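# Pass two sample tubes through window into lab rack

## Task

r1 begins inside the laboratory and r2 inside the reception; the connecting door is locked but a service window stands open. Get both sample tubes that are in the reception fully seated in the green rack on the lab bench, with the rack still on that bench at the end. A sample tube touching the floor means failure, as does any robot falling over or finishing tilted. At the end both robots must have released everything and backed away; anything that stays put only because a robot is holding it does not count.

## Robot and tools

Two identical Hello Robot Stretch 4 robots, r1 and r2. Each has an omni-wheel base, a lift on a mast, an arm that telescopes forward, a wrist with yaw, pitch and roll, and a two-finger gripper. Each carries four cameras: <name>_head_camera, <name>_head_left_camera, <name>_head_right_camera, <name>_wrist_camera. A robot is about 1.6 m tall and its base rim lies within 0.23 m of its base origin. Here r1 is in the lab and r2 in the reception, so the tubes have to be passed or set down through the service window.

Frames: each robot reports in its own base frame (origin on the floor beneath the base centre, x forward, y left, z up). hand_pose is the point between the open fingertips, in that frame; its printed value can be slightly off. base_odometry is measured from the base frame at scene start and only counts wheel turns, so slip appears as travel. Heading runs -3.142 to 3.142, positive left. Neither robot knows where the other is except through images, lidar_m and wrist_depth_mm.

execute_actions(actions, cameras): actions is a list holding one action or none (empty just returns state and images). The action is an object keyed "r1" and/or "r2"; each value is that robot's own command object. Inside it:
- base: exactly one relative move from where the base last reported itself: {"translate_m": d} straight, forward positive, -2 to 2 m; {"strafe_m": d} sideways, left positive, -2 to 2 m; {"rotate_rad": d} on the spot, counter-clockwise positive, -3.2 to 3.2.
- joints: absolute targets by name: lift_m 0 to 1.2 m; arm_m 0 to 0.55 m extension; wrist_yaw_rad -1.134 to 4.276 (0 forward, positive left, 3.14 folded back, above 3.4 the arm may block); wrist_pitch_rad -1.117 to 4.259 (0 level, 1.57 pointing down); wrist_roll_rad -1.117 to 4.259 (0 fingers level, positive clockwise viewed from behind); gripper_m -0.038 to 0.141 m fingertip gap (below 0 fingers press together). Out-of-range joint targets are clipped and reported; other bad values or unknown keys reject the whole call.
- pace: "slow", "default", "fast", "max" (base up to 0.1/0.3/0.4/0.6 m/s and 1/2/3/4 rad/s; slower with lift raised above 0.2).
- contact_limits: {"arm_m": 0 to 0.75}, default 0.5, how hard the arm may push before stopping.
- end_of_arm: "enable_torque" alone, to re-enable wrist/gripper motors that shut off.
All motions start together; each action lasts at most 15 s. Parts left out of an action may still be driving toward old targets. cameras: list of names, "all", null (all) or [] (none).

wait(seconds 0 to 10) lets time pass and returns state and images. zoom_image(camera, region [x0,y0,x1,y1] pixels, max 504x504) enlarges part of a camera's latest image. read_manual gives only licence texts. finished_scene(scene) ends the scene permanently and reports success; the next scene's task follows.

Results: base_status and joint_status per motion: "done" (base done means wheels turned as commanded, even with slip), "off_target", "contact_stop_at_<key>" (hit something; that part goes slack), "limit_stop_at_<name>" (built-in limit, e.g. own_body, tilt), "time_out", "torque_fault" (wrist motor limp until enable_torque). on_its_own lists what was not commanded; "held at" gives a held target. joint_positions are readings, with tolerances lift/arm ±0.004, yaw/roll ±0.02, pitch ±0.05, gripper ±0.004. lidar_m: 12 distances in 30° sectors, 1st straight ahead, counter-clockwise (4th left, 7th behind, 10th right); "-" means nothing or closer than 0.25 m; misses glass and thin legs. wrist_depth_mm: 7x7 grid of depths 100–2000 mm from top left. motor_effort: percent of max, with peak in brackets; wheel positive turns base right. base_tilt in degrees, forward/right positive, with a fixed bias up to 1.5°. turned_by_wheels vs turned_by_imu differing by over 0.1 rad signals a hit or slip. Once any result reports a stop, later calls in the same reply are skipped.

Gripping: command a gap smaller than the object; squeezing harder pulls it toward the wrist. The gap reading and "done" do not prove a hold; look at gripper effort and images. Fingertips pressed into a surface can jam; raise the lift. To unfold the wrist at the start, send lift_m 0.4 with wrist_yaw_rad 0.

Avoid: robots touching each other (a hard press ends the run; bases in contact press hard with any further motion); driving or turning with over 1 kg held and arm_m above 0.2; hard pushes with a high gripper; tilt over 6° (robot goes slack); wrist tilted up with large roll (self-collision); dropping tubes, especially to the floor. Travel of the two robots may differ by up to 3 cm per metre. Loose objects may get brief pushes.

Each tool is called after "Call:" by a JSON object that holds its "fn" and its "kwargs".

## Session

Call:
{"fn": "execute_actions", "kwargs": {"actions": []}}

Scene clock: 0.00 s.
r1.base_odometry: x=+0.000 y=+0.000 heading=+0.000 (m, m, rad; r1's odometry frame)
r1.turned_by_wheels: +0.000 (rad since the last result)
r1.turned_by_imu: +0.000 (rad since the last result)
r1.base_tilt: forward=-0.1 right=-0.4 (deg)
r1.lidar_m: 2.07 2.05 0.82 0.79 3.32 1.16 0.94 1.04 1.06 1.44 1.37 1.46
r1.base_status: not commanded
r1.joint_positions: lift_m=+0.229 arm_m=+0.002 wrist_yaw_rad=+3.209 wrist_pitch_rad=+0.000 wrist_roll_rad=+0.006 gripper_m=+0.057
r1.joint_status: not commanded
r1.motor_effort: lift_m=+19 arm_m=+0 wrist_yaw_rad=+1 wrist_pitch_rad=-8 wrist_roll_rad=-1 gripper_m=-2 wheel_0=-1 wheel_1=+0 wheel_2=+0 (%)
r1.hand_pose: x=-0.1209 y=+0.0678 z=+0.4069 quat_wxyz=(-0.034, +0.000, +0.003, +0.999) (m; r1's base frame)
r1.wrist_depth_mm: - 139 139 - - 1661 1808 / - 106 138 1182 1366 1618 1808 / - 110 138 1281 1430 1618 1863 / - 122 142 1308 1430 1618 1808 / 198 1078 1205 1308 1430 1576 1863 / 216 1098 205 1281 195 1499 1464 / 215 1042 1025 144 1042 917 1025
r2.base_odometry: x=+0.000 y=+0.000 heading=+0.000 (m, m, rad; r2's odometry frame)
r2.turned_by_wheels: +0.000 (rad since the last result)
r2.turned_by_imu: +0.000 (rad since the last result)
r2.base_tilt: forward=+0.9 right=-0.1 (deg)
r2.lidar_m: 1.22 1.19 1.19 0.94 0.95 0.95 1.36 1.51 0.95 1.30 2.93 1.54
r2.base_status: not commanded
r2.joint_positions: lift_m=+0.277 arm_m=+0.000 wrist_yaw_rad=+3.095 wrist_pitch_rad=+0.016 wrist_roll_rad=+0.005 gripper_m=+0.057
r2.joint_status: not commanded
r2.motor_effort: lift_m=+20 arm_m=-1 wrist_yaw_rad=+0 wrist_pitch_rad=-7 wrist_roll_rad=-1 gripper_m=-4 wheel_0=+0 wheel_1=+1 wheel_2=+0 (%)
r2.hand_pose: x=-0.1136 y=+0.1009 z=+0.4508 quat_wxyz=(+0.023, -0.008, +0.002, +1.000) (m; r2's base frame)
r2.wrist_depth_mm: - 138 - - - - 931 / - 136 - - 1921 1060 904 / - 124 181 - 1464 1160 917 / 106 138 229 - 1618 1182 917 / 137 - - - 1618 1182 917 / 1537 1808 209 1756 192 1160 931 / 1118 1118 1078 145 1138 1025 946
pictures: r1_head_camera, r1_head_left_camera, r1_head_right_camera, r1_wrist_camera, r2_head_camera, r2_head_left_camera, r2_head_right_camera, r2_wrist_camera
camera_calibration (this result's frames):
r1_wrist_camera: T_world_to_cam=[[-0.0825497, 0.995431, -0.0479789, -0.0498673], [0.0140149, -0.0469789, -0.998798, 0.467321], [-0.996488, -0.0831229, -0.0100728, 0.112582], [0, 0, 0, 1]] pos_world=[0.10152, 0.0809518, 0.4655]
r2_wrist_camera: T_world_to_cam=[[0.0422795, 0.998976, -0.0160757, -0.0889496], [0.00490901, -0.0162976, -0.999855, 0.513123], [-0.999094, 0.0421945, -0.00559305, 0.108979], [0, 0, 0, 1]] pos_world=[0.110122, 0.092623, 0.512228]
Images, in order (width x height): r1_head_camera 420x560, r1_head_left_camera 420x672, r1_head_right_camera 420x672, r1_wrist_camera 616x392, r2_head_camera 420x560, r2_head_left_camera 420x672, r2_head_right_camera 420x672, r2_wrist_camera 616x392.

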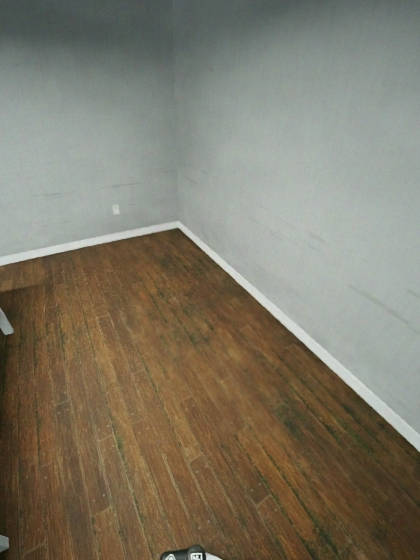

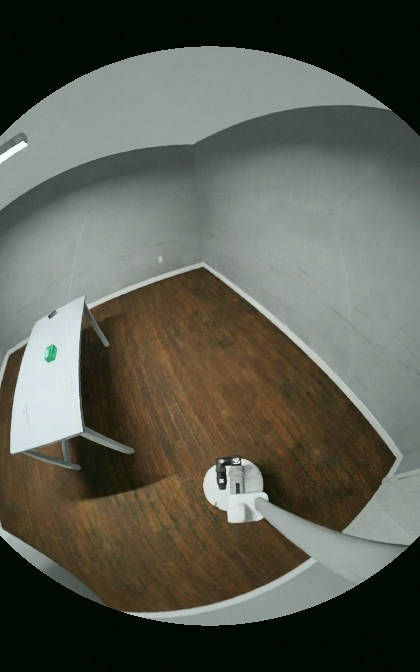

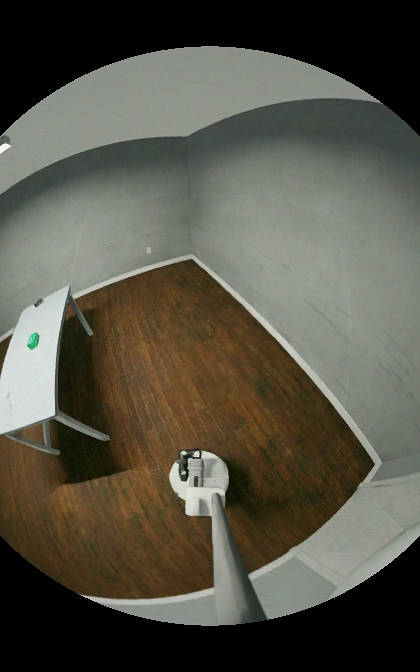

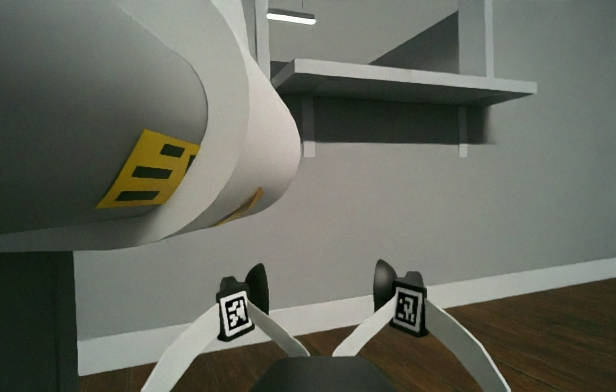

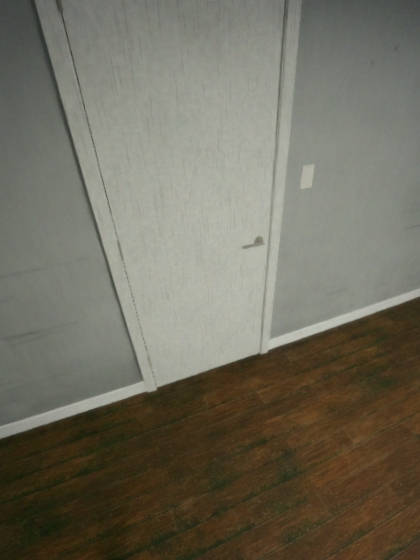

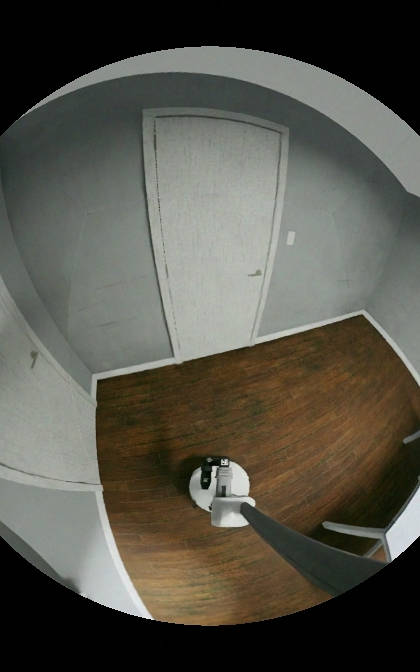

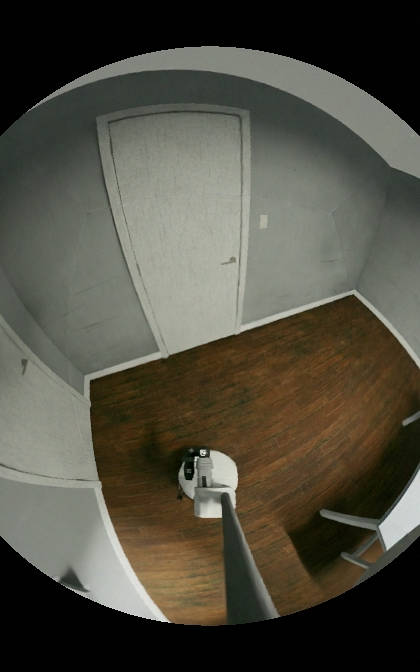

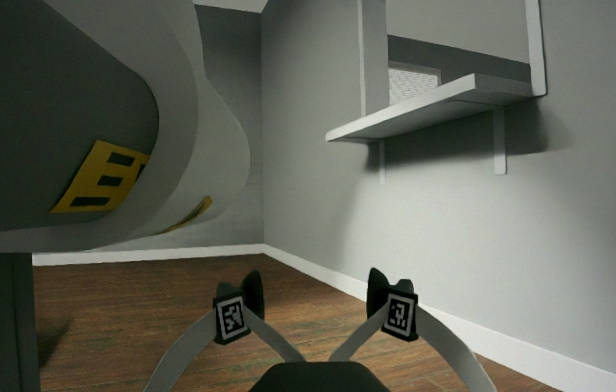

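Call:
{"fn": "execute_actions", "kwargs": {"actions": [{"r1":{"base":{"rotate_rad":2.9},"joints":{"lift_m":1.0,"wrist_yaw_rad":0,"wrist_pitch_rad":0.5,"gripper_m":0.141}},"r2":{"base":{"rotate_rad":-2.5},"joints":{"lift_m":0.9,"wrist_yaw_rad":0,"wrist_pitch_rad":0.5,"gripper_m":0.141}}}], "cameras": ["r1_head_camera","r2_head_camera","r1_head_left_camera","r2_head_left_camera"]}}

Scene clock: 6.70 s.
r1.base_odometry: x=+0.000 y=+0.000 heading=+2.899 (m, m, rad; r1's odometry frame)
r1.turned_by_wheels: +2.899 (rad since the last result)
r1.turned_by_imu: +2.873 (rad since the last result)
r1.base_tilt: forward=-0.3 right=-0.4 (deg)
r1.lidar_m: 0.92 0.95 1.04 1.26 1.38 1.40 1.68 3.18 1.11 0.81 1.24 1.51
r1.base_status: done
r1.joint_positions: lift_m=+1.000 arm_m=+0.002 wrist_yaw_rad=+0.000 wrist_pitch_rad=+0.502 wrist_roll_rad=+0.006 gripper_m=+0.141
r1.joint_status: all done
r1.motor_effort: lift_m=+22(20) arm_m=+0(0) wrist_yaw_rad=+0(7) wrist_pitch_rad=-6(7) wrist_roll_rad=+0(0) gripper_m=+0(2) wheel_0=-3(14) wheel_1=-6(10) wheel_2=-2(11) (%)
r1.hand_pose: x=+0.4258 y=-0.0873 z=+1.0392 quat_wxyz=(+0.969, +0.003, +0.248, -0.001) (m; r1's base frame)
r1.wrist_depth_mm: 750 - - - 1430 1863 - / 788 - - 1499 1499 - - / 820 1078 1042 1118 1661 - - / 854 891 1118 1430 1863 - - / 891 1025 1229 1537 1808 1863 1863 / 931 1025 1229 1576 1618 197 1576 / 991 1118 1366 145 1366 1308 1366
r2.base_odometry: x=+0.000 y=+0.000 heading=-2.499 (m, m, rad; r2's odometry frame)
r2.turned_by_wheels: -2.499 (rad since the last result)
r2.turned_by_imu: -2.472 (rad since the last result)
r2.base_tilt: forward=+0.9 right=-0.1 (deg)
r2.lidar_m: 1.21 0.96 1.56 2.38 1.36 1.23 1.21 1.09 0.92 0.96 0.95 1.63
r2.base_status: done
r2.joint_positions: lift_m=+0.900 arm_m=+0.000 wrist_yaw_rad=+0.000 wrist_pitch_rad=+0.502 wrist_roll_rad=+0.005 gripper_m=+0.141
r2.joint_status: all done
r2.motor_effort: lift_m=+25(24) arm_m=-1(1) wrist_yaw_rad=+0(7) wrist_pitch_rad=-5(3) wrist_roll_rad=+0(1) gripper_m=-2(4) wheel_0=+4(9) wheel_1=+5(11) wheel_2=+3(8) (%)
r2.hand_pose: x=+0.4234 y=-0.0874 z=+0.9391 quat_wxyz=(+0.969, +0.002, +0.248, +0.000) (m; r2's base frame)
r2.wrist_depth_mm: - - - - - - - / - - - - - - - / 1060 1060 1397 - - - - / 798 960 - - - - - / 1921 1661 1756 1808 1863 1808 1756 / 1499 917 1464 1499 1499 208 1430 / 1308 1229 1255 147 1229 1205 1229
pictures: r1_head_camera, r1_head_left_camera, r2_head_camera, r2_head_left_camera
Images, in order (width x height): r1_head_camera 420x560, r1_head_left_camera 420x672, r2_head_camera 420x560, r2_head_left_camera 420x672.

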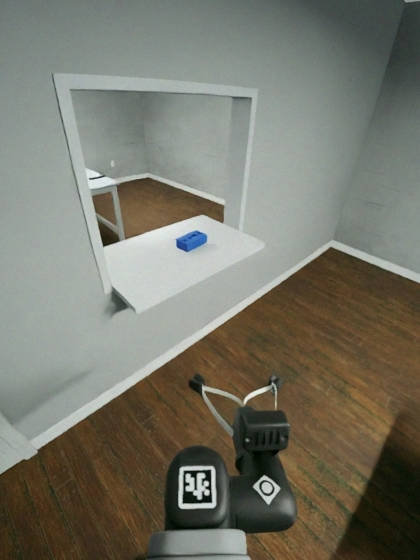

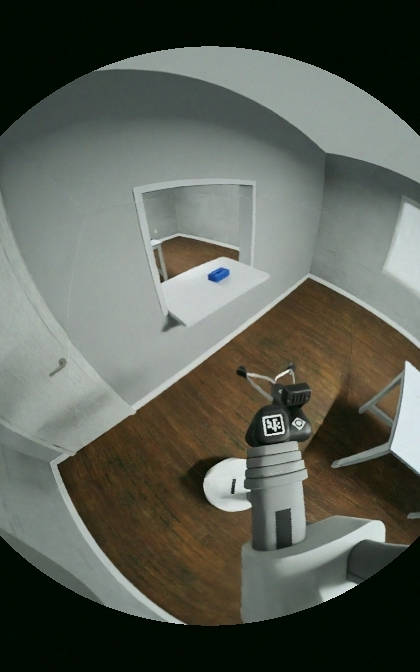

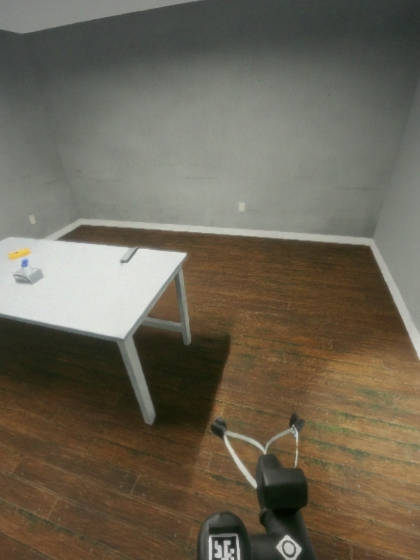

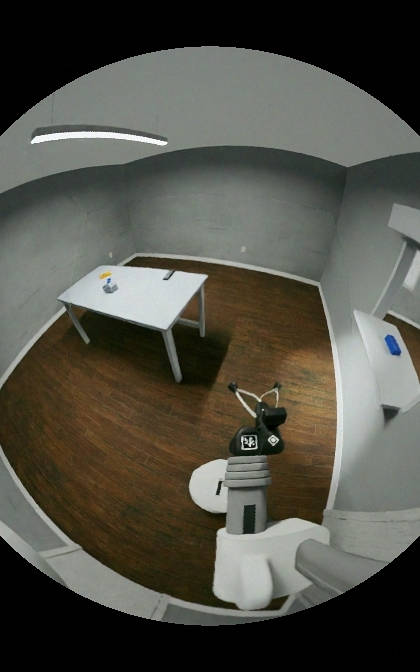

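Call:
{"fn": "execute_actions", "kwargs": {"actions": [{"r1":{"base":{"rotate_rad":0.72}},"r2":{"base":{"rotate_rad":-0.25}}}], "cameras": []}}

Call:
{"fn": "execute_actions", "kwargs": {"actions": [{"r1":{"base":{"strafe_m":-1.0}},"r2":{"base":{"strafe_m":1.52}}}], "cameras": []}}

Call:
{"fn": "execute_actions", "kwargs": {"actions": [{"r1":{"base":{"translate_m":0.1}},"r2":{"base":{"translate_m":0.38}}}], "cameras": ["r1_head_camera","r2_head_camera","r2_wrist_camera"]}}

Scene clock: 19.63 s.
r1.base_odometry: x=+0.000 y=+0.000 heading=-2.665 (m, m, rad; r1's odometry frame)
r1.turned_by_wheels: +0.719 (rad since the last result)
r1.turned_by_imu: +0.711 (rad since the last result)
r1.base_tilt: forward=-0.1 right=-0.4 (deg)
r1.lidar_m: 1.03 1.03 1.44 1.39 1.45 1.97 3.27 0.87 0.82 3.33 1.18 0.91
r1.base_status: done
r1.joint_positions: lift_m=+1.000 arm_m=+0.002 wrist_yaw_rad=+0.000 wrist_pitch_rad=+0.502 wrist_roll_rad=+0.006 gripper_m=+0.141
r1.joint_status: not commanded
r1.motor_effort: lift_m=+21(22) arm_m=+0(0) wrist_yaw_rad=+0(0) wrist_pitch_rad=-7(7) wrist_roll_rad=+1(0) gripper_m=+0(0) wheel_0=-5(9) wheel_1=-9(14) wheel_2=-4(9) (%)
r1.hand_pose: x=+0.4258 y=-0.0874 z=+1.0392 quat_wxyz=(+0.969, +0.003, +0.248, -0.001) (m; r1's base frame)
r1.wrist_depth_mm: 741 741 759 759 768 - - / 798 798 809 809 820 - - / 842 854 878 878 878 904 946 / 931 917 960 946 960 798 715 / 1008 1008 1042 1042 1042 1025 1042 / 1098 1060 1078 1118 1098 197 1138 / 1229 1205 1229 145 1229 1255 1229
r2.base_odometry: x=+0.000 y=+0.000 heading=-2.749 (m, m, rad; r2's odometry frame)
r2.turned_by_wheels: -0.250 (rad since the last result)
r2.turned_by_imu: -0.248 (rad since the last result)
r2.base_tilt: forward=+0.6 right=-0.2 (deg)
r2.lidar_m: 3.48 0.97 1.09 3.31 1.68 1.27 1.22 1.29 0.98 0.94 0.95 1.12
r2.base_status: done
r2.joint_positions: lift_m=+0.900 arm_m=+0.000 wrist_yaw_rad=+0.000 wrist_pitch_rad=+0.502 wrist_roll_rad=+0.005 gripper_m=+0.141
r2.joint_status: not commanded
r2.motor_effort: lift_m=+25(25) arm_m=-1(1) wrist_yaw_rad=+0(1) wrist_pitch_rad=-4(4) wrist_roll_rad=-1(3) gripper_m=+1(0) wheel_0=+3(7) wheel_1=+3(9) wheel_2=+1(9) (%)
r2.hand_pose: x=+0.4234 y=-0.0874 z=+0.9391 quat_wxyz=(+0.969, +0.002, +0.248, -0.001) (m; r2's base frame)
r2.wrist_depth_mm: - - - - - - 1430 / - - - - - - 1397 / 1078 - - - - - 1430 / - - - - - - 1430 / 1863 1756 1863 1808 1756 1808 1366 / 1499 1499 1537 1499 1499 207 1336 / 1281 1229 1255 147 1308 1229 1229
pictures: none
No camera images: the call's "cameras" was empty. Leave "cameras" out to get every camera's image.

Scene clock: 26.03 s.
r1.base_odometry: x=-0.458 y=+0.889 heading=-2.666 (m, m, rad; r1's odometry frame)
r1.turned_by_wheels: +0.000 (rad since the last result)
r1.turned_by_imu: -0.002 (rad since the last result)
r1.base_tilt: forward=-0.1 right=-0.4 (deg)
r1.lidar_m: 0.82 0.87 1.51 2.38 2.50 0.55 0.52 0.56 2.43 2.31 1.53 0.85
r1.base_status: done
r1.joint_positions: lift_m=+1.000 arm_m=+0.002 wrist_yaw_rad=+0.000 wrist_pitch_rad=+0.502 wrist_roll_rad=+0.006 gripper_m=+0.141
r1.joint_status: not commanded
r1.motor_effort: lift_m=+21(21) arm_m=+0(0) wrist_yaw_rad=+1(0) wrist_pitch_rad=-7(7) wrist_roll_rad=+0(1) gripper_m=-1(1) wheel_0=+3(10) wheel_1=-5(18) wheel_2=+0(2) (%)
r1.hand_pose: x=+0.4257 y=-0.0874 z=+1.0393 quat_wxyz=(+0.969, +0.003, +0.248, -0.001) (m; r1's base frame)
r1.wrist_depth_mm: - - - - - 778 778 / - - - - - 820 831 / 976 1078 991 960 917 891 891 / 820 798 778 768 750 960 960 / 1042 1042 1060 1042 1060 1025 1042 / 1160 1098 1098 1138 1118 197 1160 / 1255 1255 1281 145 1255 1255 1255
r2.base_odometry: x=+0.582 y=-1.404 heading=-2.749 (m, m, rad; r2's odometry frame)
r2.turned_by_wheels: +0.000 (rad since the last result)
r2.turned_by_imu: +0.002 (rad since the last result)
r2.base_tilt: forward=+0.9 right=-0.2 (deg)
r2.lidar_m: 0.78 0.84 1.83 1.77 1.60 1.21 1.16 1.23 1.75 2.38 1.09 0.82
r2.base_status: done
r2.joint_positions: lift_m=+0.900 arm_m=+0.000 wrist_yaw_rad=+0.000 wrist_pitch_rad=+0.502 wrist_roll_rad=+0.005 gripper_m=+0.141
r2.joint_status: not commanded
r2.motor_effort: lift_m=+24(25) arm_m=-1(1) wrist_yaw_rad=+0(0) wrist_pitch_rad=-5(3) wrist_roll_rad=-1(1) gripper_m=-1(2) wheel_0=-2(11) wheel_1=+2(12) wheel_2=+0(1) (%)
r2.hand_pose: x=+0.4234 y=-0.0874 z=+0.9391 quat_wxyz=(+0.969, +0.002, +0.248, -0.001) (m; r2's base frame)
r2.wrist_depth_mm: - - - - - - - / - - - - - - - / - 1060 1025 946 976 991 991 / 759 750 741 715 715 707 707 / 798 1708 1537 1537 1499 1464 1661 / 917 1397 1576 1537 1464 208 1430 / 1229 1255 1255 147 1229 1229 1255
pictures: none
No camera images: the call's "cameras" was empty. Leave "cameras" out to get every camera's image.

Scene clock: 28.80 s.
r1.base_odometry: x=-0.547 y=+0.843 heading=-2.665 (m, m, rad; r1's odometry frame)
r1.turned_by_wheels: +0.001 (rad since the last result)
r1.turned_by_imu: +0.000 (rad since the last result)
r1.base_tilt: forward=-0.1 right=-0.3 (deg)
r1.lidar_m: 0.73 0.76 1.37 2.38 2.49 0.66 0.63 0.65 2.42 2.34 1.35 0.78
r1.base_status: done
r1.joint_positions: lift_m=+1.000 arm_m=+0.002 wrist_yaw_rad=+0.000 wrist_pitch_rad=+0.502 wrist_roll_rad=+0.006 gripper_m=+0.141
r1.joint_status: not commanded
r1.motor_effort: lift_m=+21(21) arm_m=+0(0) wrist_yaw_rad=+1(0) wrist_pitch_rad=-6(7) wrist_roll_rad=+0(0) gripper_m=+1(1) wheel_0=+4(11) wheel_1=+7(12) wheel_2=-1(10) (%)
r1.hand_pose: x=+0.4257 y=-0.0874 z=+1.0393 quat_wxyz=(+0.969, +0.003, +0.248, -0.001) (m; r1's base frame)
r1.wrist_depth_mm: - - - - - 676 676 / - - - - - 732 732 / - 1078 1060 1008 931 778 788 / 809 798 788 759 750 842 854 / 654 661 647 647 654 904 917 / 991 960 960 1008 976 197 1025 / 1118 1098 1118 145 1098 1138 1138
r2.base_odometry: x=+0.231 y=-1.550 heading=-2.748 (m, m, rad; r2's odometry frame)
r2.turned_by_wheels: +0.001 (rad since the last result)
r2.turned_by_imu: -0.001 (rad since the last result)
r2.base_tilt: forward=+0.9 right=-0.1 (deg)
r2.lidar_m: 0.41 0.43 0.66 1.76 1.86 1.60 1.54 1.64 2.31 2.30 0.57 0.42
r2.base_status: done
r2.joint_positions: lift_m=+0.900 arm_m=+0.000 wrist_yaw_rad=+0.000 wrist_pitch_rad=+0.502 wrist_roll_rad=+0.005 gripper_m=+0.141
r2.joint_status: not commanded
r2.motor_effort: lift_m=+24(24) arm_m=-1(1) wrist_yaw_rad=+0(0) wrist_pitch_rad=-5(4) wrist_roll_rad=+0(0) gripper_m=+2(1) wheel_0=+4(8) wheel_1=+5(8) wheel_2=-1(13) (%)
r2.hand_pose: x=+0.4234 y=-0.0874 z=+0.9391 quat_wxyz=(+0.969, +0.002, +0.248, -0.001) (m; r2's base frame)
r2.wrist_depth_mm: - - - - - - - / - - - - - - - / - - - - - - - / 741 741 715 715 640 707 691 / 574 574 574 539 525 549 544 / 462 442 462 459 452 208 442 / 394 389 387 147 382 379 384
pictures: r1_head_camera, r2_head_camera, r2_wrist_camera
camera_calibration (this result's frames):
r2_wrist_camera: T_world_to_cam=[[-0.00337615, -0.99986, -0.0163823, -0.0708314], [-0.471712, 0.0160376, -0.881607, 1.08921], [0.881746, 0.00475129, -0.4717, 0.294265], [0, 0, 0, 1]] pos_world=[0.254088, -0.0896879, 1.0979]
Images, in order (width x height): r1_head_camera 420x560, r2_head_camera 420x560, r2_wrist_camera 616x392.

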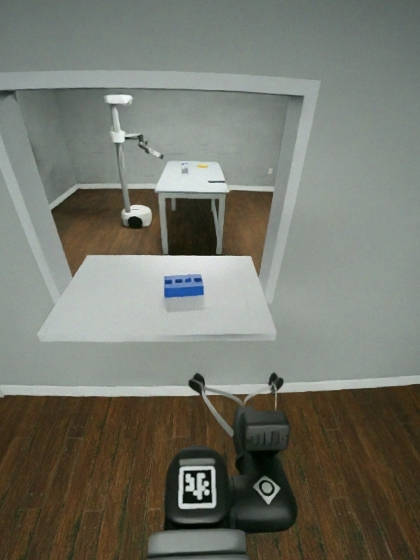

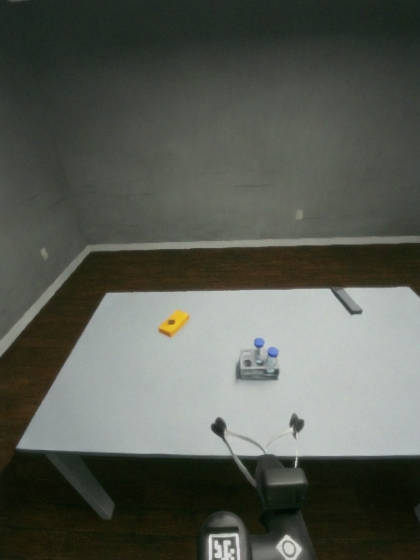

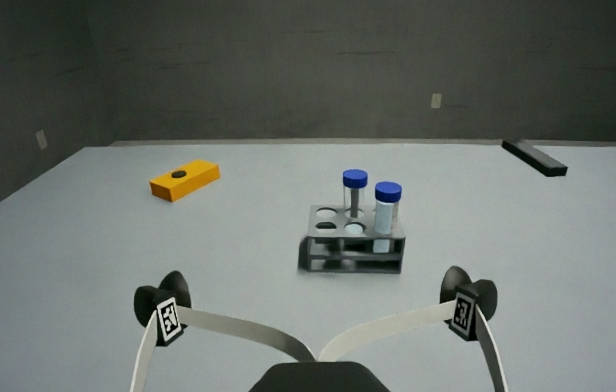

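Call:
{"fn": "execute_actions", "kwargs": {"actions": [{"r2":{"base":{"strafe_m":-0.062},"joints":{"lift_m":0.742,"arm_m":0.16}},"r1":{"base":{"strafe_m":-0.1}}}], "cameras": ["r2_wrist_camera"]}}

Scene clock: 33.57 s.
r1.base_odometry: x=-0.593 y=+0.932 heading=-2.665 (m, m, rad; r1's odometry frame)
r1.turned_by_wheels: +0.000 (rad since the last result)
r1.turned_by_imu: -0.002 (rad since the last result)
r1.base_tilt: forward=-0.1 right=-0.4 (deg)
r1.lidar_m: 0.73 0.75 1.36 2.49 2.59 0.62 0.62 0.68 2.30 2.23 1.37 1.00
r1.base_status: done
r1.joint_positions: lift_m=+1.000 arm_m=+0.002 wrist_yaw_rad=+0.000 wrist_pitch_rad=+0.502 wrist_roll_rad=+0.006 gripper_m=+0.141
r1.joint_status: not commanded
r1.motor_effort: lift_m=+21(21) arm_m=+0(0) wrist_yaw_rad=+1(1) wrist_pitch_rad=-7(6) wrist_roll_rad=+0(1) gripper_m=-1(0) wheel_0=+1(12) wheel_1=-5(15) wheel_2=+0(1) (%)
r1.hand_pose: x=+0.4257 y=-0.0874 z=+1.0393 quat_wxyz=(+0.969, +0.003, +0.248, -0.001) (m; r1's base frame)
r1.wrist_depth_mm: - - - - 691 683 683 / - - - - 741 732 732 / - 1078 1042 1025 798 778 788 / 820 798 778 768 831 854 854 / 654 661 647 647 917 917 931 / 1008 976 976 991 960 198 1025 / 1118 1098 1118 145 1098 1118 1118
r2.base_odometry: x=+0.208 y=-1.492 heading=-2.748 (m, m, rad; r2's odometry frame)
r2.turned_by_wheels: +0.000 (rad since the last result)
r2.turned_by_imu: -0.001 (rad since the last result)
r2.base_tilt: forward=+0.6 right=-0.1 (deg)
r2.lidar_m: 0.40 0.45 0.62 1.82 1.94 1.59 1.54 1.64 2.33 2.23 0.57 0.42
r2.base_status: done
r2.joint_positions: lift_m=+0.742 arm_m=+0.159 wrist_yaw_rad=+0.000 wrist_pitch_rad=+0.502 wrist_roll_rad=+0.005 gripper_m=+0.141
r2.joint_status: all done
r2.motor_effort: lift_m=+15(22) arm_m=+5(5) wrist_yaw_rad=+0(2) wrist_pitch_rad=-4(5) wrist_roll_rad=+0(2) gripper_m=+4(0) wheel_0=+2(11) wheel_1=-1(10) wheel_2=+0(2) (%)
r2.hand_pose: x=+0.5830 y=-0.0874 z=+0.7818 quat_wxyz=(+0.969, +0.002, +0.248, -0.001) (m; r2's base frame)
r2.wrist_depth_mm: - - - - - - - / - - - - - - - / 521 535 539 345 484 517 521 / 394 389 351 314 336 370 366 / 301 300 298 296 291 286 285 / 242 234 243 241 239 208 233 / 208 203 204 147 202 198 202
pictures: r2_wrist_camera
camera_calibration (this result's frames):
r2_wrist_camera: T_world_to_cam=[[-0.00329555, -0.99986, -0.0163819, -0.0728967], [-0.471851, 0.0159984, -0.881533, 1.02578], [0.881672, 0.00482468, -0.471838, 0.0794912], [0, 0, 0, 1]] pos_world=[0.413691, -0.0896809, 0.940575]
Images, in order (width x height): r2_wrist_camera 616x392.

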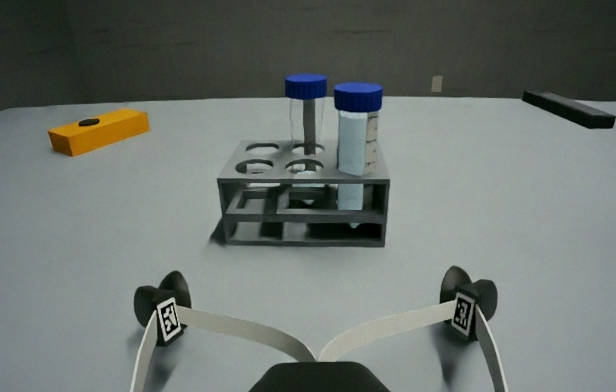

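Call:
{"fn": "execute_actions", "kwargs": {"actions": [{"r2":{"base":{"strafe_m":0.008},"joints":{"arm_m":0.315},"pace":"slow"}}], "cameras": ["r2_wrist_camera"]}}

Call:
{"fn": "execute_actions", "kwargs": {"actions": [{"r2":{"joints":{"gripper_m":0.06},"pace":"slow"}}], "cameras": ["r2_wrist_camera"]}}

Scene clock: 39.30 s.
r1.base_odometry: x=-0.593 y=+0.932 heading=-2.665 (m, m, rad; r1's odometry frame)
r1.turned_by_wheels: +0.000 (rad since the last result)
r1.turned_by_imu: -0.001 (rad since the last result)
r1.base_tilt: forward=-0.1 right=-0.4 (deg)
r1.lidar_m: 0.72 0.76 1.38 2.49 2.59 0.65 0.62 0.67 2.32 2.22 1.38 0.99
r1.base_status: not commanded
r1.joint_positions: lift_m=+1.000 arm_m=+0.002 wrist_yaw_rad=+0.000 wrist_pitch_rad=+0.502 wrist_roll_rad=+0.006 gripper_m=+0.141
r1.joint_status: not commanded
r1.motor_effort: lift_m=+21(21) arm_m=+0(0) wrist_yaw_rad=+1(0) wrist_pitch_rad=-6(7) wrist_roll_rad=+0(2) gripper_m=-2(1) wheel_0=+1(1) wheel_1=-5(6) wheel_2=+0(0) (%)
r1.hand_pose: x=+0.4257 y=-0.0874 z=+1.0393 quat_wxyz=(+0.969, +0.003, +0.248, -0.001) (m; r1's base frame)
r1.wrist_depth_mm: - - - - 691 683 683 / - - - - 741 732 732 / - 1060 1060 1025 798 788 788 / 820 798 778 759 831 842 854 / 654 661 647 647 931 904 917 / 1025 976 960 991 976 197 1025 / 1118 1098 1138 145 1098 1138 1118
r2.base_odometry: x=+0.211 y=-1.500 heading=-2.748 (m, m, rad; r2's odometry frame)
r2.turned_by_wheels: +0.000 (rad since the last result)
r2.turned_by_imu: -0.002 (rad since the last result)
r2.base_tilt: forward=+0.9 right=-0.3 (deg)
r2.lidar_m: 0.42 0.45 0.63 1.81 1.95 1.62 1.55 1.65 2.31 2.26 0.57 0.44
r2.base_status: done
r2.joint_positions: lift_m=+0.742 arm_m=+0.314 wrist_yaw_rad=+0.000 wrist_pitch_rad=+0.502 wrist_roll_rad=+0.005 gripper_m=+0.141
r2.joint_status: all done
r2.motor_effort: lift_m=+15(15) arm_m=+5(7) wrist_yaw_rad=-1(1) wrist_pitch_rad=-4(5) wrist_roll_rad=-3(0) gripper_m=+1(3) wheel_0=-4(5) wheel_1=+3(9) wheel_2=+0(0) (%)
r2.hand_pose: x=+0.7379 y=-0.0875 z=+0.7818 quat_wxyz=(+0.969, +0.002, +0.248, -0.001) (m; r2's base frame)
r2.wrist_depth_mm: - - - - - - - / - - - - - - - / 564 559 539 235 166 512 521 / 384 387 364 250 175 368 366 / 300 298 215 204 183 287 285 / 242 233 208 218 196 206 230 / 207 202 202 146 201 196 200
pictures: r2_wrist_camera
camera_calibration (this result's frames):
r2_wrist_camera: T_world_to_cam=[[-0.00353808, -0.99986, -0.0163817, -0.0722685], [-0.47189, 0.0161124, -0.88151, 1.0989], [0.88165, 0.0046115, -0.471881, -0.0570867], [0, 0, 0, 1]] pos_world=[0.568636, -0.0897011, 0.94057]
Images, in order (width x height): r2_wrist_camera 616x392.

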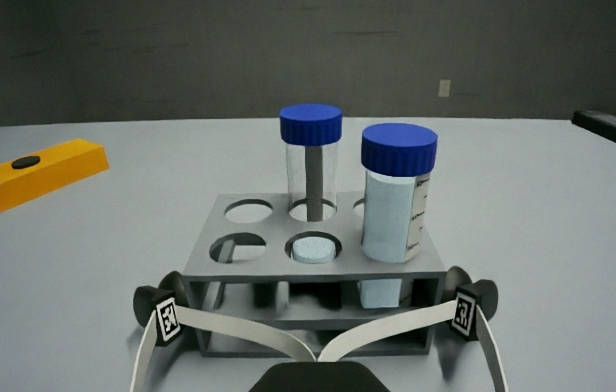

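Scene clock: 43.17 s.
r1.base_odometry: x=-0.593 y=+0.932 heading=-2.665 (m, m, rad; r1's odometry frame)
r1.turned_by_wheels: +0.000 (rad since the last result)
r1.turned_by_imu: -0.001 (rad since the last result)
r1.base_tilt: forward=+0.0 right=-0.4 (deg)
r1.lidar_m: 0.73 0.77 1.37 2.49 2.59 0.66 0.62 0.66 2.32 2.23 1.40 1.00
r1.base_status: not commanded
r1.joint_positions: lift_m=+1.000 arm_m=+0.002 wrist_yaw_rad=+0.000 wrist_pitch_rad=+0.502 wrist_roll_rad=+0.006 gripper_m=+0.141
r1.joint_status: not commanded
r1.motor_effort: lift_m=+21(21) arm_m=+0(0) wrist_yaw_rad=+0(0) wrist_pitch_rad=-6(7) wrist_roll_rad=+1(1) gripper_m=+1(0) wheel_0=+2(1) wheel_1=-5(5) wheel_2=+0(0) (%)
r1.hand_pose: x=+0.4257 y=-0.0874 z=+1.0393 quat_wxyz=(+0.969, +0.003, +0.248, -0.001) (m; r1's base frame)
r1.wrist_depth_mm: - - - - 691 676 683 / - - - - 741 732 732 / - 1078 1042 1025 788 788 778 / 809 798 778 768 831 854 854 / 654 661 647 647 917 904 931 / 1008 960 976 991 976 197 1025 / 1118 1078 1118 145 1098 1118 1138
r2.base_odometry: x=+0.211 y=-1.500 heading=-2.748 (m, m, rad; r2's odometry frame)
r2.turned_by_wheels: +0.000 (rad since the last result)
r2.turned_by_imu: -0.001 (rad since the last result)
r2.base_tilt: forward=+0.9 right=+0.0 (deg)
r2.lidar_m: 0.40 0.43 0.61 1.81 1.93 1.60 1.55 1.64 2.34 2.26 0.56 0.42
r2.base_status: not commanded
r2.joint_positions: lift_m=+0.742 arm_m=+0.314 wrist_yaw_rad=+0.000 wrist_pitch_rad=+0.504 wrist_roll_rad=+0.005 gripper_m=+0.061
r2.joint_status: all done
r2.motor_effort: lift_m=+16(16) arm_m=+5(5) wrist_yaw_rad=+1(0) wrist_pitch_rad=-10(11) wrist_roll_rad=+2(1) gripper_m=-25(26) wheel_0=-4(4) wheel_1=+4(3) wheel_2=+0(0) (%)
r2.hand_pose: x=+0.7377 y=-0.0875 z=+0.7812 quat_wxyz=(+0.968, +0.002, +0.249, -0.001) (m; r2's base frame)
r2.wrist_depth_mm: - - - - - - - / - - - - - - - / 564 549 535 449 146 508 504 / 382 382 357 232 158 364 362 / 297 296 196 194 167 283 281 / 239 231 180 186 178 174 230 / 206 186 185 191 186 192 -
pictures: r2_wrist_camera
camera_calibration (this result's frames):
r2_wrist_camera: T_world_to_cam=[[-0.00357137, -0.99986, -0.0163745, -0.0722594], [-0.473711, 0.0161123, -0.880533, 1.09887], [0.880673, 0.00461207, -0.473702, -0.0549785], [0, 0, 0, 1]] pos_world=[0.568708, -0.0897011, 0.940367]
Images, in order (width x height): r2_wrist_camera 616x392.

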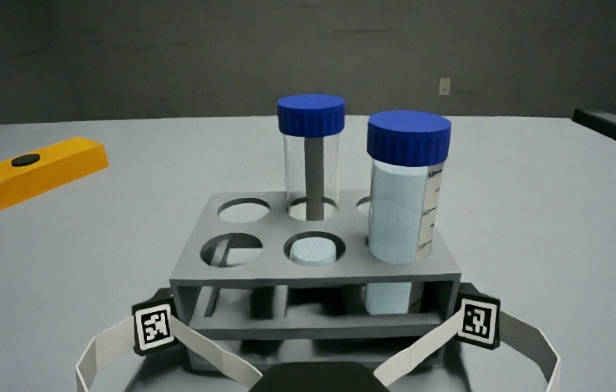

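Call:
{"fn": "execute_actions", "kwargs": {"actions": [{"r2":{"joints":{"lift_m":0.8},"pace":"slow"},"r1":{"base":{"strafe_m":0.48}}}], "cameras": ["r2_wrist_camera"]}}

Call:
{"fn": "execute_actions", "kwargs": {"actions": [{"r2":{"base":{"translate_m":-0.25},"joints":{"lift_m":1.0,"arm_m":0.02},"pace":"slow"}}], "cameras": []}}

Call:
{"fn": "execute_actions", "kwargs": {"actions": [{"r2":{"base":{"rotate_rad":-1.57},"pace":"slow"}}], "cameras": []}}

Call:
{"fn": "execute_actions", "kwargs": {"actions": [{"r2":{"base":{"translate_m":1.35}}}], "cameras": []}}

Call:
{"fn": "execute_actions", "kwargs": {"actions": [{"r2":{"base":{"strafe_m":1.09}}}], "cameras": ["r2_head_camera","r2_wrist_camera","r1_head_camera"]}}

Scene clock: 53.07 s.
r1.base_odometry: x=-0.372 y=+0.505 heading=-2.665 (m, m, rad; r1's odometry frame)
r1.turned_by_wheels: +0.000 (rad since the last result)
r1.turned_by_imu: -0.001 (rad since the last result)
r1.base_tilt: forward=-0.1 right=-0.3 (deg)
r1.lidar_m: 0.71 0.73 1.31 2.01 2.09 2.86 0.62 0.66 0.92 2.71 1.37 0.74
r1.base_status: done
r1.joint_positions: lift_m=+1.000 arm_m=+0.002 wrist_yaw_rad=+0.000 wrist_pitch_rad=+0.502 wrist_roll_rad=+0.006 gripper_m=+0.141
r1.joint_status: not commanded
r1.motor_effort: lift_m=+20(21) arm_m=+0(1) wrist_yaw_rad=+1(1) wrist_pitch_rad=-7(7) wrist_roll_rad=+0(0) gripper_m=+0(1) wheel_0=-3(11) wheel_1=+6(13) wheel_2=+0(0) (%)
r1.hand_pose: x=+0.4257 y=-0.0874 z=+1.0393 quat_wxyz=(+0.969, +0.003, +0.248, -0.001) (m; r1's base frame)
r1.wrist_depth_mm: 676 699 - - - - - / 732 732 - - - - - / 768 778 1060 1025 931 946 891 / 842 831 788 768 759 732 723 / 917 891 647 640 647 634 640 / 1008 960 960 991 960 197 1008 / 1098 1098 1118 145 1098 1118 1118
r2.base_odometry: x=+0.211 y=-1.500 heading=-2.748 (m, m, rad; r2's odometry frame)
r2.turned_by_wheels: +0.000 (rad since the last result)
r2.turned_by_imu: -0.002 (rad since the last result)
r2.base_tilt: forward=+0.9 right=+0.0 (deg)
r2.lidar_m: 0.42 0.44 0.63 1.82 1.94 1.60 1.54 1.62 2.29 2.22 0.59 0.44
r2.base_status: not commanded
r2.joint_positions: lift_m=+0.800 arm_m=+0.314 wrist_yaw_rad=+0.000 wrist_pitch_rad=+0.504 wrist_roll_rad=+0.005 gripper_m=+0.061
r2.joint_status: all done
r2.motor_effort: lift_m=+26(27) arm_m=+5(5) wrist_yaw_rad=+0(0) wrist_pitch_rad=-12(10) wrist_roll_rad=-1(0) gripper_m=-24(25) wheel_0=-4(4) wheel_1=+3(4) wheel_2=+0(0) (%)
r2.hand_pose: x=+0.7376 y=-0.0875 z=+0.8384 quat_wxyz=(+0.968, +0.002, +0.249, -0.001) (m; r2's base frame)
r2.wrist_depth_mm: - - - - - - - / - - - - - - - / - - - 591 146 - - / 449 480 477 231 158 480 477 / 392 392 196 195 167 375 373 / 319 303 179 186 178 174 304 / 272 219 185 191 186 255 -
pictures: r2_wrist_camera
camera_calibration (this result's frames):
r2_wrist_camera: T_world_to_cam=[[-0.00357422, -0.99986, -0.0163739, -0.0713223], [-0.473866, 0.0161123, -0.880449, 1.14922], [0.88059, 0.0046121, -0.473857, -0.0277001], [0, 0, 0, 1]] pos_world=[0.568714, -0.0897011, 0.997536]
Images, in order (width x height): r2_wrist_camera 616x392.

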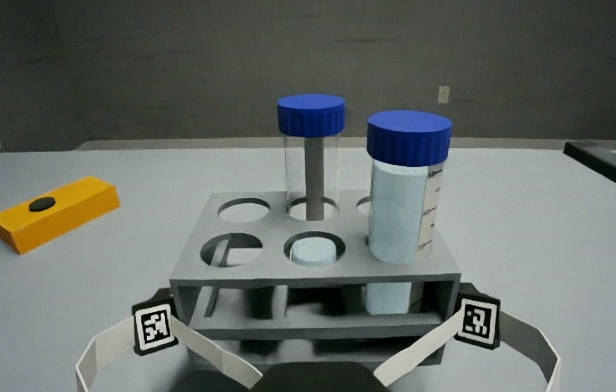

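Scene clock: 57.30 s.
r1.base_odometry: x=-0.372 y=+0.505 heading=-2.665 (m, m, rad; r1's odometry frame)
r1.turned_by_wheels: +0.000 (rad since the last result)
r1.turned_by_imu: -0.001 (rad since the last result)
r1.base_tilt: forward=+0.1 right=-0.5 (deg)
r1.lidar_m: 0.72 0.75 1.30 2.01 2.08 2.84 0.64 0.68 0.89 2.72 1.39 0.76
r1.base_status: not commanded
r1.joint_positions: lift_m=+1.000 arm_m=+0.002 wrist_yaw_rad=+0.000 wrist_pitch_rad=+0.502 wrist_roll_rad=+0.006 gripper_m=+0.141
r1.joint_status: not commanded
r1.motor_effort: lift_m=+20(20) arm_m=+0(0) wrist_yaw_rad=+0(0) wrist_pitch_rad=-7(7) wrist_roll_rad=+1(0) gripper_m=+0(1) wheel_0=-4(3) wheel_1=+6(6) wheel_2=+0(0) (%)
r1.hand_pose: x=+0.4257 y=-0.0874 z=+1.0393 quat_wxyz=(+0.969, +0.003, +0.248, -0.001) (m; r1's base frame)
r1.wrist_depth_mm: 676 691 - - - - - / 715 732 - - - - - / 778 778 1042 1008 946 960 891 / 842 831 788 768 750 732 723 / 917 878 654 640 654 634 627 / 1008 960 976 1008 976 197 1025 / 1098 1098 1118 145 1098 1118 1118
r2.base_odometry: x=+0.441 y=-1.404 heading=-2.748 (m, m, rad; r2's odometry frame)
r2.turned_by_wheels: +0.000 (rad since the last result)
r2.turned_by_imu: +0.000 (rad since the last result)
r2.base_tilt: forward=+1.0 right=+0.0 (deg)
r2.lidar_m: 0.44 0.71 1.88 1.84 1.79 1.35 1.30 1.39 1.95 2.27 0.93 0.40
r2.base_status: done
r2.joint_positions: lift_m=+1.000 arm_m=+0.021 wrist_yaw_rad=+0.000 wrist_pitch_rad=+0.504 wrist_roll_rad=+0.005 gripper_m=+0.061
r2.joint_status: all done
r2.motor_effort: lift_m=+25(27) arm_m=-5(5) wrist_yaw_rad=+0(0) wrist_pitch_rad=-12(11) wrist_roll_rad=-1(0) gripper_m=-26(27) wheel_0=-3(6) wheel_1=-4(8) wheel_2=+3(9) (%)
r2.hand_pose: x=+0.4443 y=-0.0874 z=+1.0383 quat_wxyz=(+0.968, +0.002, +0.250, -0.001) (m; r2's base frame)
r2.wrist_depth_mm: - - - - - - - / - - - - - - - / - - - 1118 146 - - / 1042 931 904 230 159 891 891 / 723 750 196 193 167 691 699 / 621 569 180 187 178 174 569 / 1397 759 186 190 186 1308 1308
pictures: none
No camera images: the call's "cameras" was empty. Leave "cameras" out to get every camera's image.

Scene clock: 60.17 s.
r1.base_odometry: x=-0.372 y=+0.505 heading=-2.665 (m, m, rad; r1's odometry frame)
r1.turned_by_wheels: +0.000 (rad since the last result)
r1.turned_by_imu: -0.001 (rad since the last result)
r1.base_tilt: forward=+0.0 right=-0.3 (deg)
r1.lidar_m: 0.70 0.77 1.28 2.00 2.09 2.83 0.63 0.69 0.92 2.72 1.37 0.76
r1.base_status: not commanded
r1.joint_positions: lift_m=+1.000 arm_m=+0.002 wrist_yaw_rad=+0.000 wrist_pitch_rad=+0.502 wrist_roll_rad=+0.006 gripper_m=+0.141
r1.joint_status: not commanded
r1.motor_effort: lift_m=+20(20) arm_m=+0(0) wrist_yaw_rad=+0(0) wrist_pitch_rad=-7(7) wrist_roll_rad=+1(2) gripper_m=+1(1) wheel_0=-3(3) wheel_1=+6(6) wheel_2=+0(0) (%)
r1.hand_pose: x=+0.4257 y=-0.0874 z=+1.0393 quat_wxyz=(+0.969, +0.003, +0.248, -0.001) (m; r1's base frame)
r1.wrist_depth_mm: 676 691 - - - - - / 715 741 - - - - - / 778 778 1060 1008 946 960 878 / 842 831 788 759 750 732 723 / 904 878 647 640 647 627 634 / 1008 976 960 991 976 197 1008 / 1118 1078 1118 145 1098 1118 1118
r2.base_odometry: x=+0.441 y=-1.404 heading=+1.966 (m, m, rad; r2's odometry frame)
r2.turned_by_wheels: -1.569 (rad since the last result)
r2.turned_by_imu: -1.552 (rad since the last result)
r2.base_tilt: forward=+0.9 right=-0.2 (deg)
r2.lidar_m: 0.43 0.92 0.67 0.65 0.69 1.89 1.83 1.78 1.32 1.28 1.36 0.41
r2.base_status: done
r2.joint_positions: lift_m=+1.000 arm_m=+0.021 wrist_yaw_rad=+0.000 wrist_pitch_rad=+0.504 wrist_roll_rad=+0.005 gripper_m=+0.061
r2.joint_status: not commanded
r2.motor_effort: lift_m=+25(25) arm_m=-5(5) wrist_yaw_rad=+0(1) wrist_pitch_rad=-12(11) wrist_roll_rad=+0(1) gripper_m=-24(24) wheel_0=+6(7) wheel_1=+5(9) wheel_2=+2(6) (%)
r2.hand_pose: x=+0.4443 y=-0.0874 z=+1.0384 quat_wxyz=(+0.968, +0.002, +0.250, -0.001) (m; r2's base frame)
r2.wrist_depth_mm: - - - - 1983 1983 1863 / - - - - - - 1863 / - - - - 145 - 1921 / - - - 231 158 - 1983 / - - 196 195 167 1921 1863 / 1661 1576 180 186 179 174 1576 / 1366 759 186 191 186 1336 1308
pictures: none
No camera images: the call's "cameras" was empty. Leave "cameras" out to get every camera's image.

Scene clock: 66.13 s.
r1.base_odometry: x=-0.372 y=+0.505 heading=-2.665 (m, m, rad; r1's odometry frame)
r1.turned_by_wheels: +0.000 (rad since the last result)
r1.turned_by_imu: -0.001 (rad since the last result)
r1.base_tilt: forward=-0.2 right=-0.4 (deg)
r1.lidar_m: 0.71 0.76 1.31 2.01 2.08 2.84 0.63 0.67 0.92 2.71 1.38 0.75
r1.base_status: not commanded
r1.joint_positions: lift_m=+1.000 arm_m=+0.002 wrist_yaw_rad=+0.000 wrist_pitch_rad=+0.502 wrist_roll_rad=+0.006 gripper_m=+0.141
r1.joint_status: not commanded
r1.motor_effort: lift_m=+20(20) arm_m=+0(0) wrist_yaw_rad=+0(1) wrist_pitch_rad=-7(7) wrist_roll_rad=+2(1) gripper_m=+0(0) wheel_0=-3(3) wheel_1=+6(6) wheel_2=+0(0) (%)
r1.hand_pose: x=+0.4257 y=-0.0874 z=+1.0393 quat_wxyz=(+0.969, +0.003, +0.248, -0.001) (m; r1's base frame)
r1.wrist_depth_mm: 676 691 - - - - - / 723 732 - - - - - / 778 778 1042 1025 931 960 891 / 831 831 788 759 750 732 723 / 917 891 654 640 654 634 634 / 1008 960 960 991 976 197 1008 / 1118 1078 1118 145 1098 1118 1138
r2.base_odometry: x=-0.079 y=-0.158 heading=+1.966 (m, m, rad; r2's odometry frame)
r2.turned_by_wheels: +0.000 (rad since the last result)
r2.turned_by_imu: -0.006 (rad since the last result)
r2.base_tilt: forward=+0.9 right=-0.1 (deg)
r2.lidar_m: 0.44 0.97 1.32 3.36 0.79 0.96 3.22 1.85 1.37 1.32 1.43 0.42
r2.base_status: done
r2.joint_positions: lift_m=+1.000 arm_m=+0.021 wrist_yaw_rad=+0.000 wrist_pitch_rad=+0.504 wrist_roll_rad=+0.005 gripper_m=+0.061
r2.joint_status: not commanded
r2.motor_effort: lift_m=+24(26) arm_m=-5(5) wrist_yaw_rad=-1(1) wrist_pitch_rad=-11(13) wrist_roll_rad=+0(3) gripper_m=-26(27) wheel_0=+3(9) wheel_1=+3(10) wheel_2=+0(10) (%)
r2.hand_pose: x=+0.4443 y=-0.0874 z=+1.0384 quat_wxyz=(+0.968, +0.002, +0.250, -0.001) (m; r2's base frame)
r2.wrist_depth_mm: - 788 778 778 732 723 715 / - 831 820 809 798 778 768 / 1182 904 878 854 146 831 820 / 842 946 931 232 158 904 878 / 1098 1060 196 195 167 960 960 / 1229 1118 179 186 178 174 1042 / 1281 715 186 192 186 1205 1138
pictures: none
No camera images: the call's "cameras" was empty. Leave "cameras" out to get every camera's image.

Scene clock: 71.10 s.
r1.base_odometry: x=-0.372 y=+0.505 heading=-2.665 (m, m, rad; r1's odometry frame)
r1.turned_by_wheels: +0.000 (rad since the last result)
r1.turned_by_imu: -0.001 (rad since the last result)
r1.base_tilt: forward=-0.1 right=-0.5 (deg)
r1.lidar_m: 0.72 0.77 1.32 2.01 2.08 2.85 0.62 0.67 0.91 2.69 1.39 0.76
r1.base_status: not commanded
r1.joint_positions: lift_m=+1.000 arm_m=+0.002 wrist_yaw_rad=+0.000 wrist_pitch_rad=+0.502 wrist_roll_rad=+0.006 gripper_m=+0.141
r1.joint_status: not commanded
r1.motor_effort: lift_m=+20(20) arm_m=+0(0) wrist_yaw_rad=+1(1) wrist_pitch_rad=-7(7) wrist_roll_rad=+0(1) gripper_m=-1(2) wheel_0=-3(3) wheel_1=+6(6) wheel_2=+0(0) (%)
r1.hand_pose: x=+0.4257 y=-0.0874 z=+1.0393 quat_wxyz=(+0.969, +0.003, +0.248, -0.001) (m; r1's base frame)
r1.wrist_depth_mm: 676 691 - - - - - / 715 732 - - - - - / 778 778 1042 1008 931 960 878 / 831 831 778 768 759 741 723 / 917 891 654 640 654 634 634 / 991 960 960 991 976 197 1008 / 1118 1098 1098 145 1098 1118 1118
r2.base_odometry: x=-1.084 y=-0.578 heading=+1.966 (m, m, rad; r2's odometry frame)
r2.turned_by_wheels: +0.000 (rad since the last result)
r2.turned_by_imu: +0.000 (rad since the last result)
r2.base_tilt: forward=+1.0 right=-0.1 (deg)
r2.lidar_m: 0.42 1.21 1.72 2.26 2.41 0.48 0.45 0.49 2.50 2.42 1.56 0.41
r2.base_status: done
r2.joint_positions: lift_m=+1.000 arm_m=+0.021 wrist_yaw_rad=+0.000 wrist_pitch_rad=+0.504 wrist_roll_rad=+0.005 gripper_m=+0.061
r2.joint_status: not commanded
r2.motor_effort: lift_m=+24(25) arm_m=-4(4) wrist_yaw_rad=+0(1) wrist_pitch_rad=-13(12) wrist_roll_rad=+0(1) gripper_m=-27(27) wheel_0=-2(11) wheel_1=+3(11) wheel_2=+0(1) (%)
r2.hand_pose: x=+0.4443 y=-0.0874 z=+1.0384 quat_wxyz=(+0.968, +0.002, +0.250, -0.001) (m; r2's base frame)
r2.wrist_depth_mm: 831 820 - - - - - / 891 891 - - - - 891 / 976 960 1008 976 145 1078 891 / 1042 1008 798 231 158 778 768 / 1138 1118 197 192 167 1025 1042 / 1255 1182 179 186 179 174 1118 / 1336 750 185 191 186 1281 1255
pictures: r1_head_camera, r2_head_camera, r2_wrist_camera
camera_calibration (this result's frames):
r2_wrist_camera: T_world_to_cam=[[-0.00344505, -0.99986, -0.016368, -0.0691258], [-0.474018, 0.0160452, -0.880369, 1.18633], [0.880508, 0.00472584, -0.474007, 0.325639], [0, 0, 0, 1]] pos_world=[0.275376, -0.0896899, 1.19763]
Images, in order (width x height): r1_head_camera 420x560, r2_head_camera 420x560, r2_wrist_camera 616x392.

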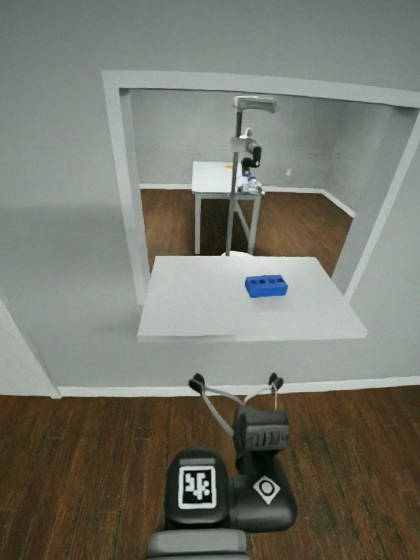

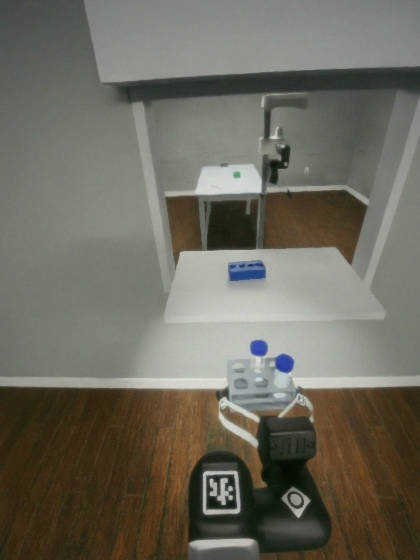

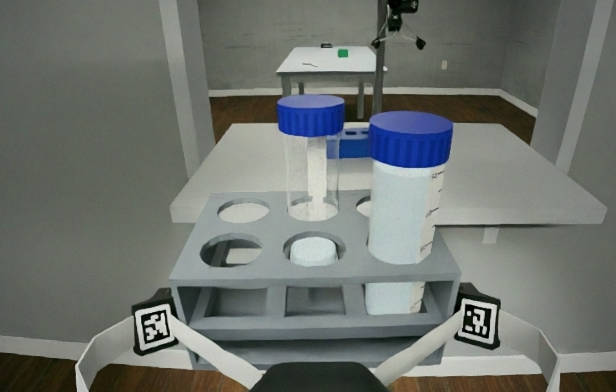

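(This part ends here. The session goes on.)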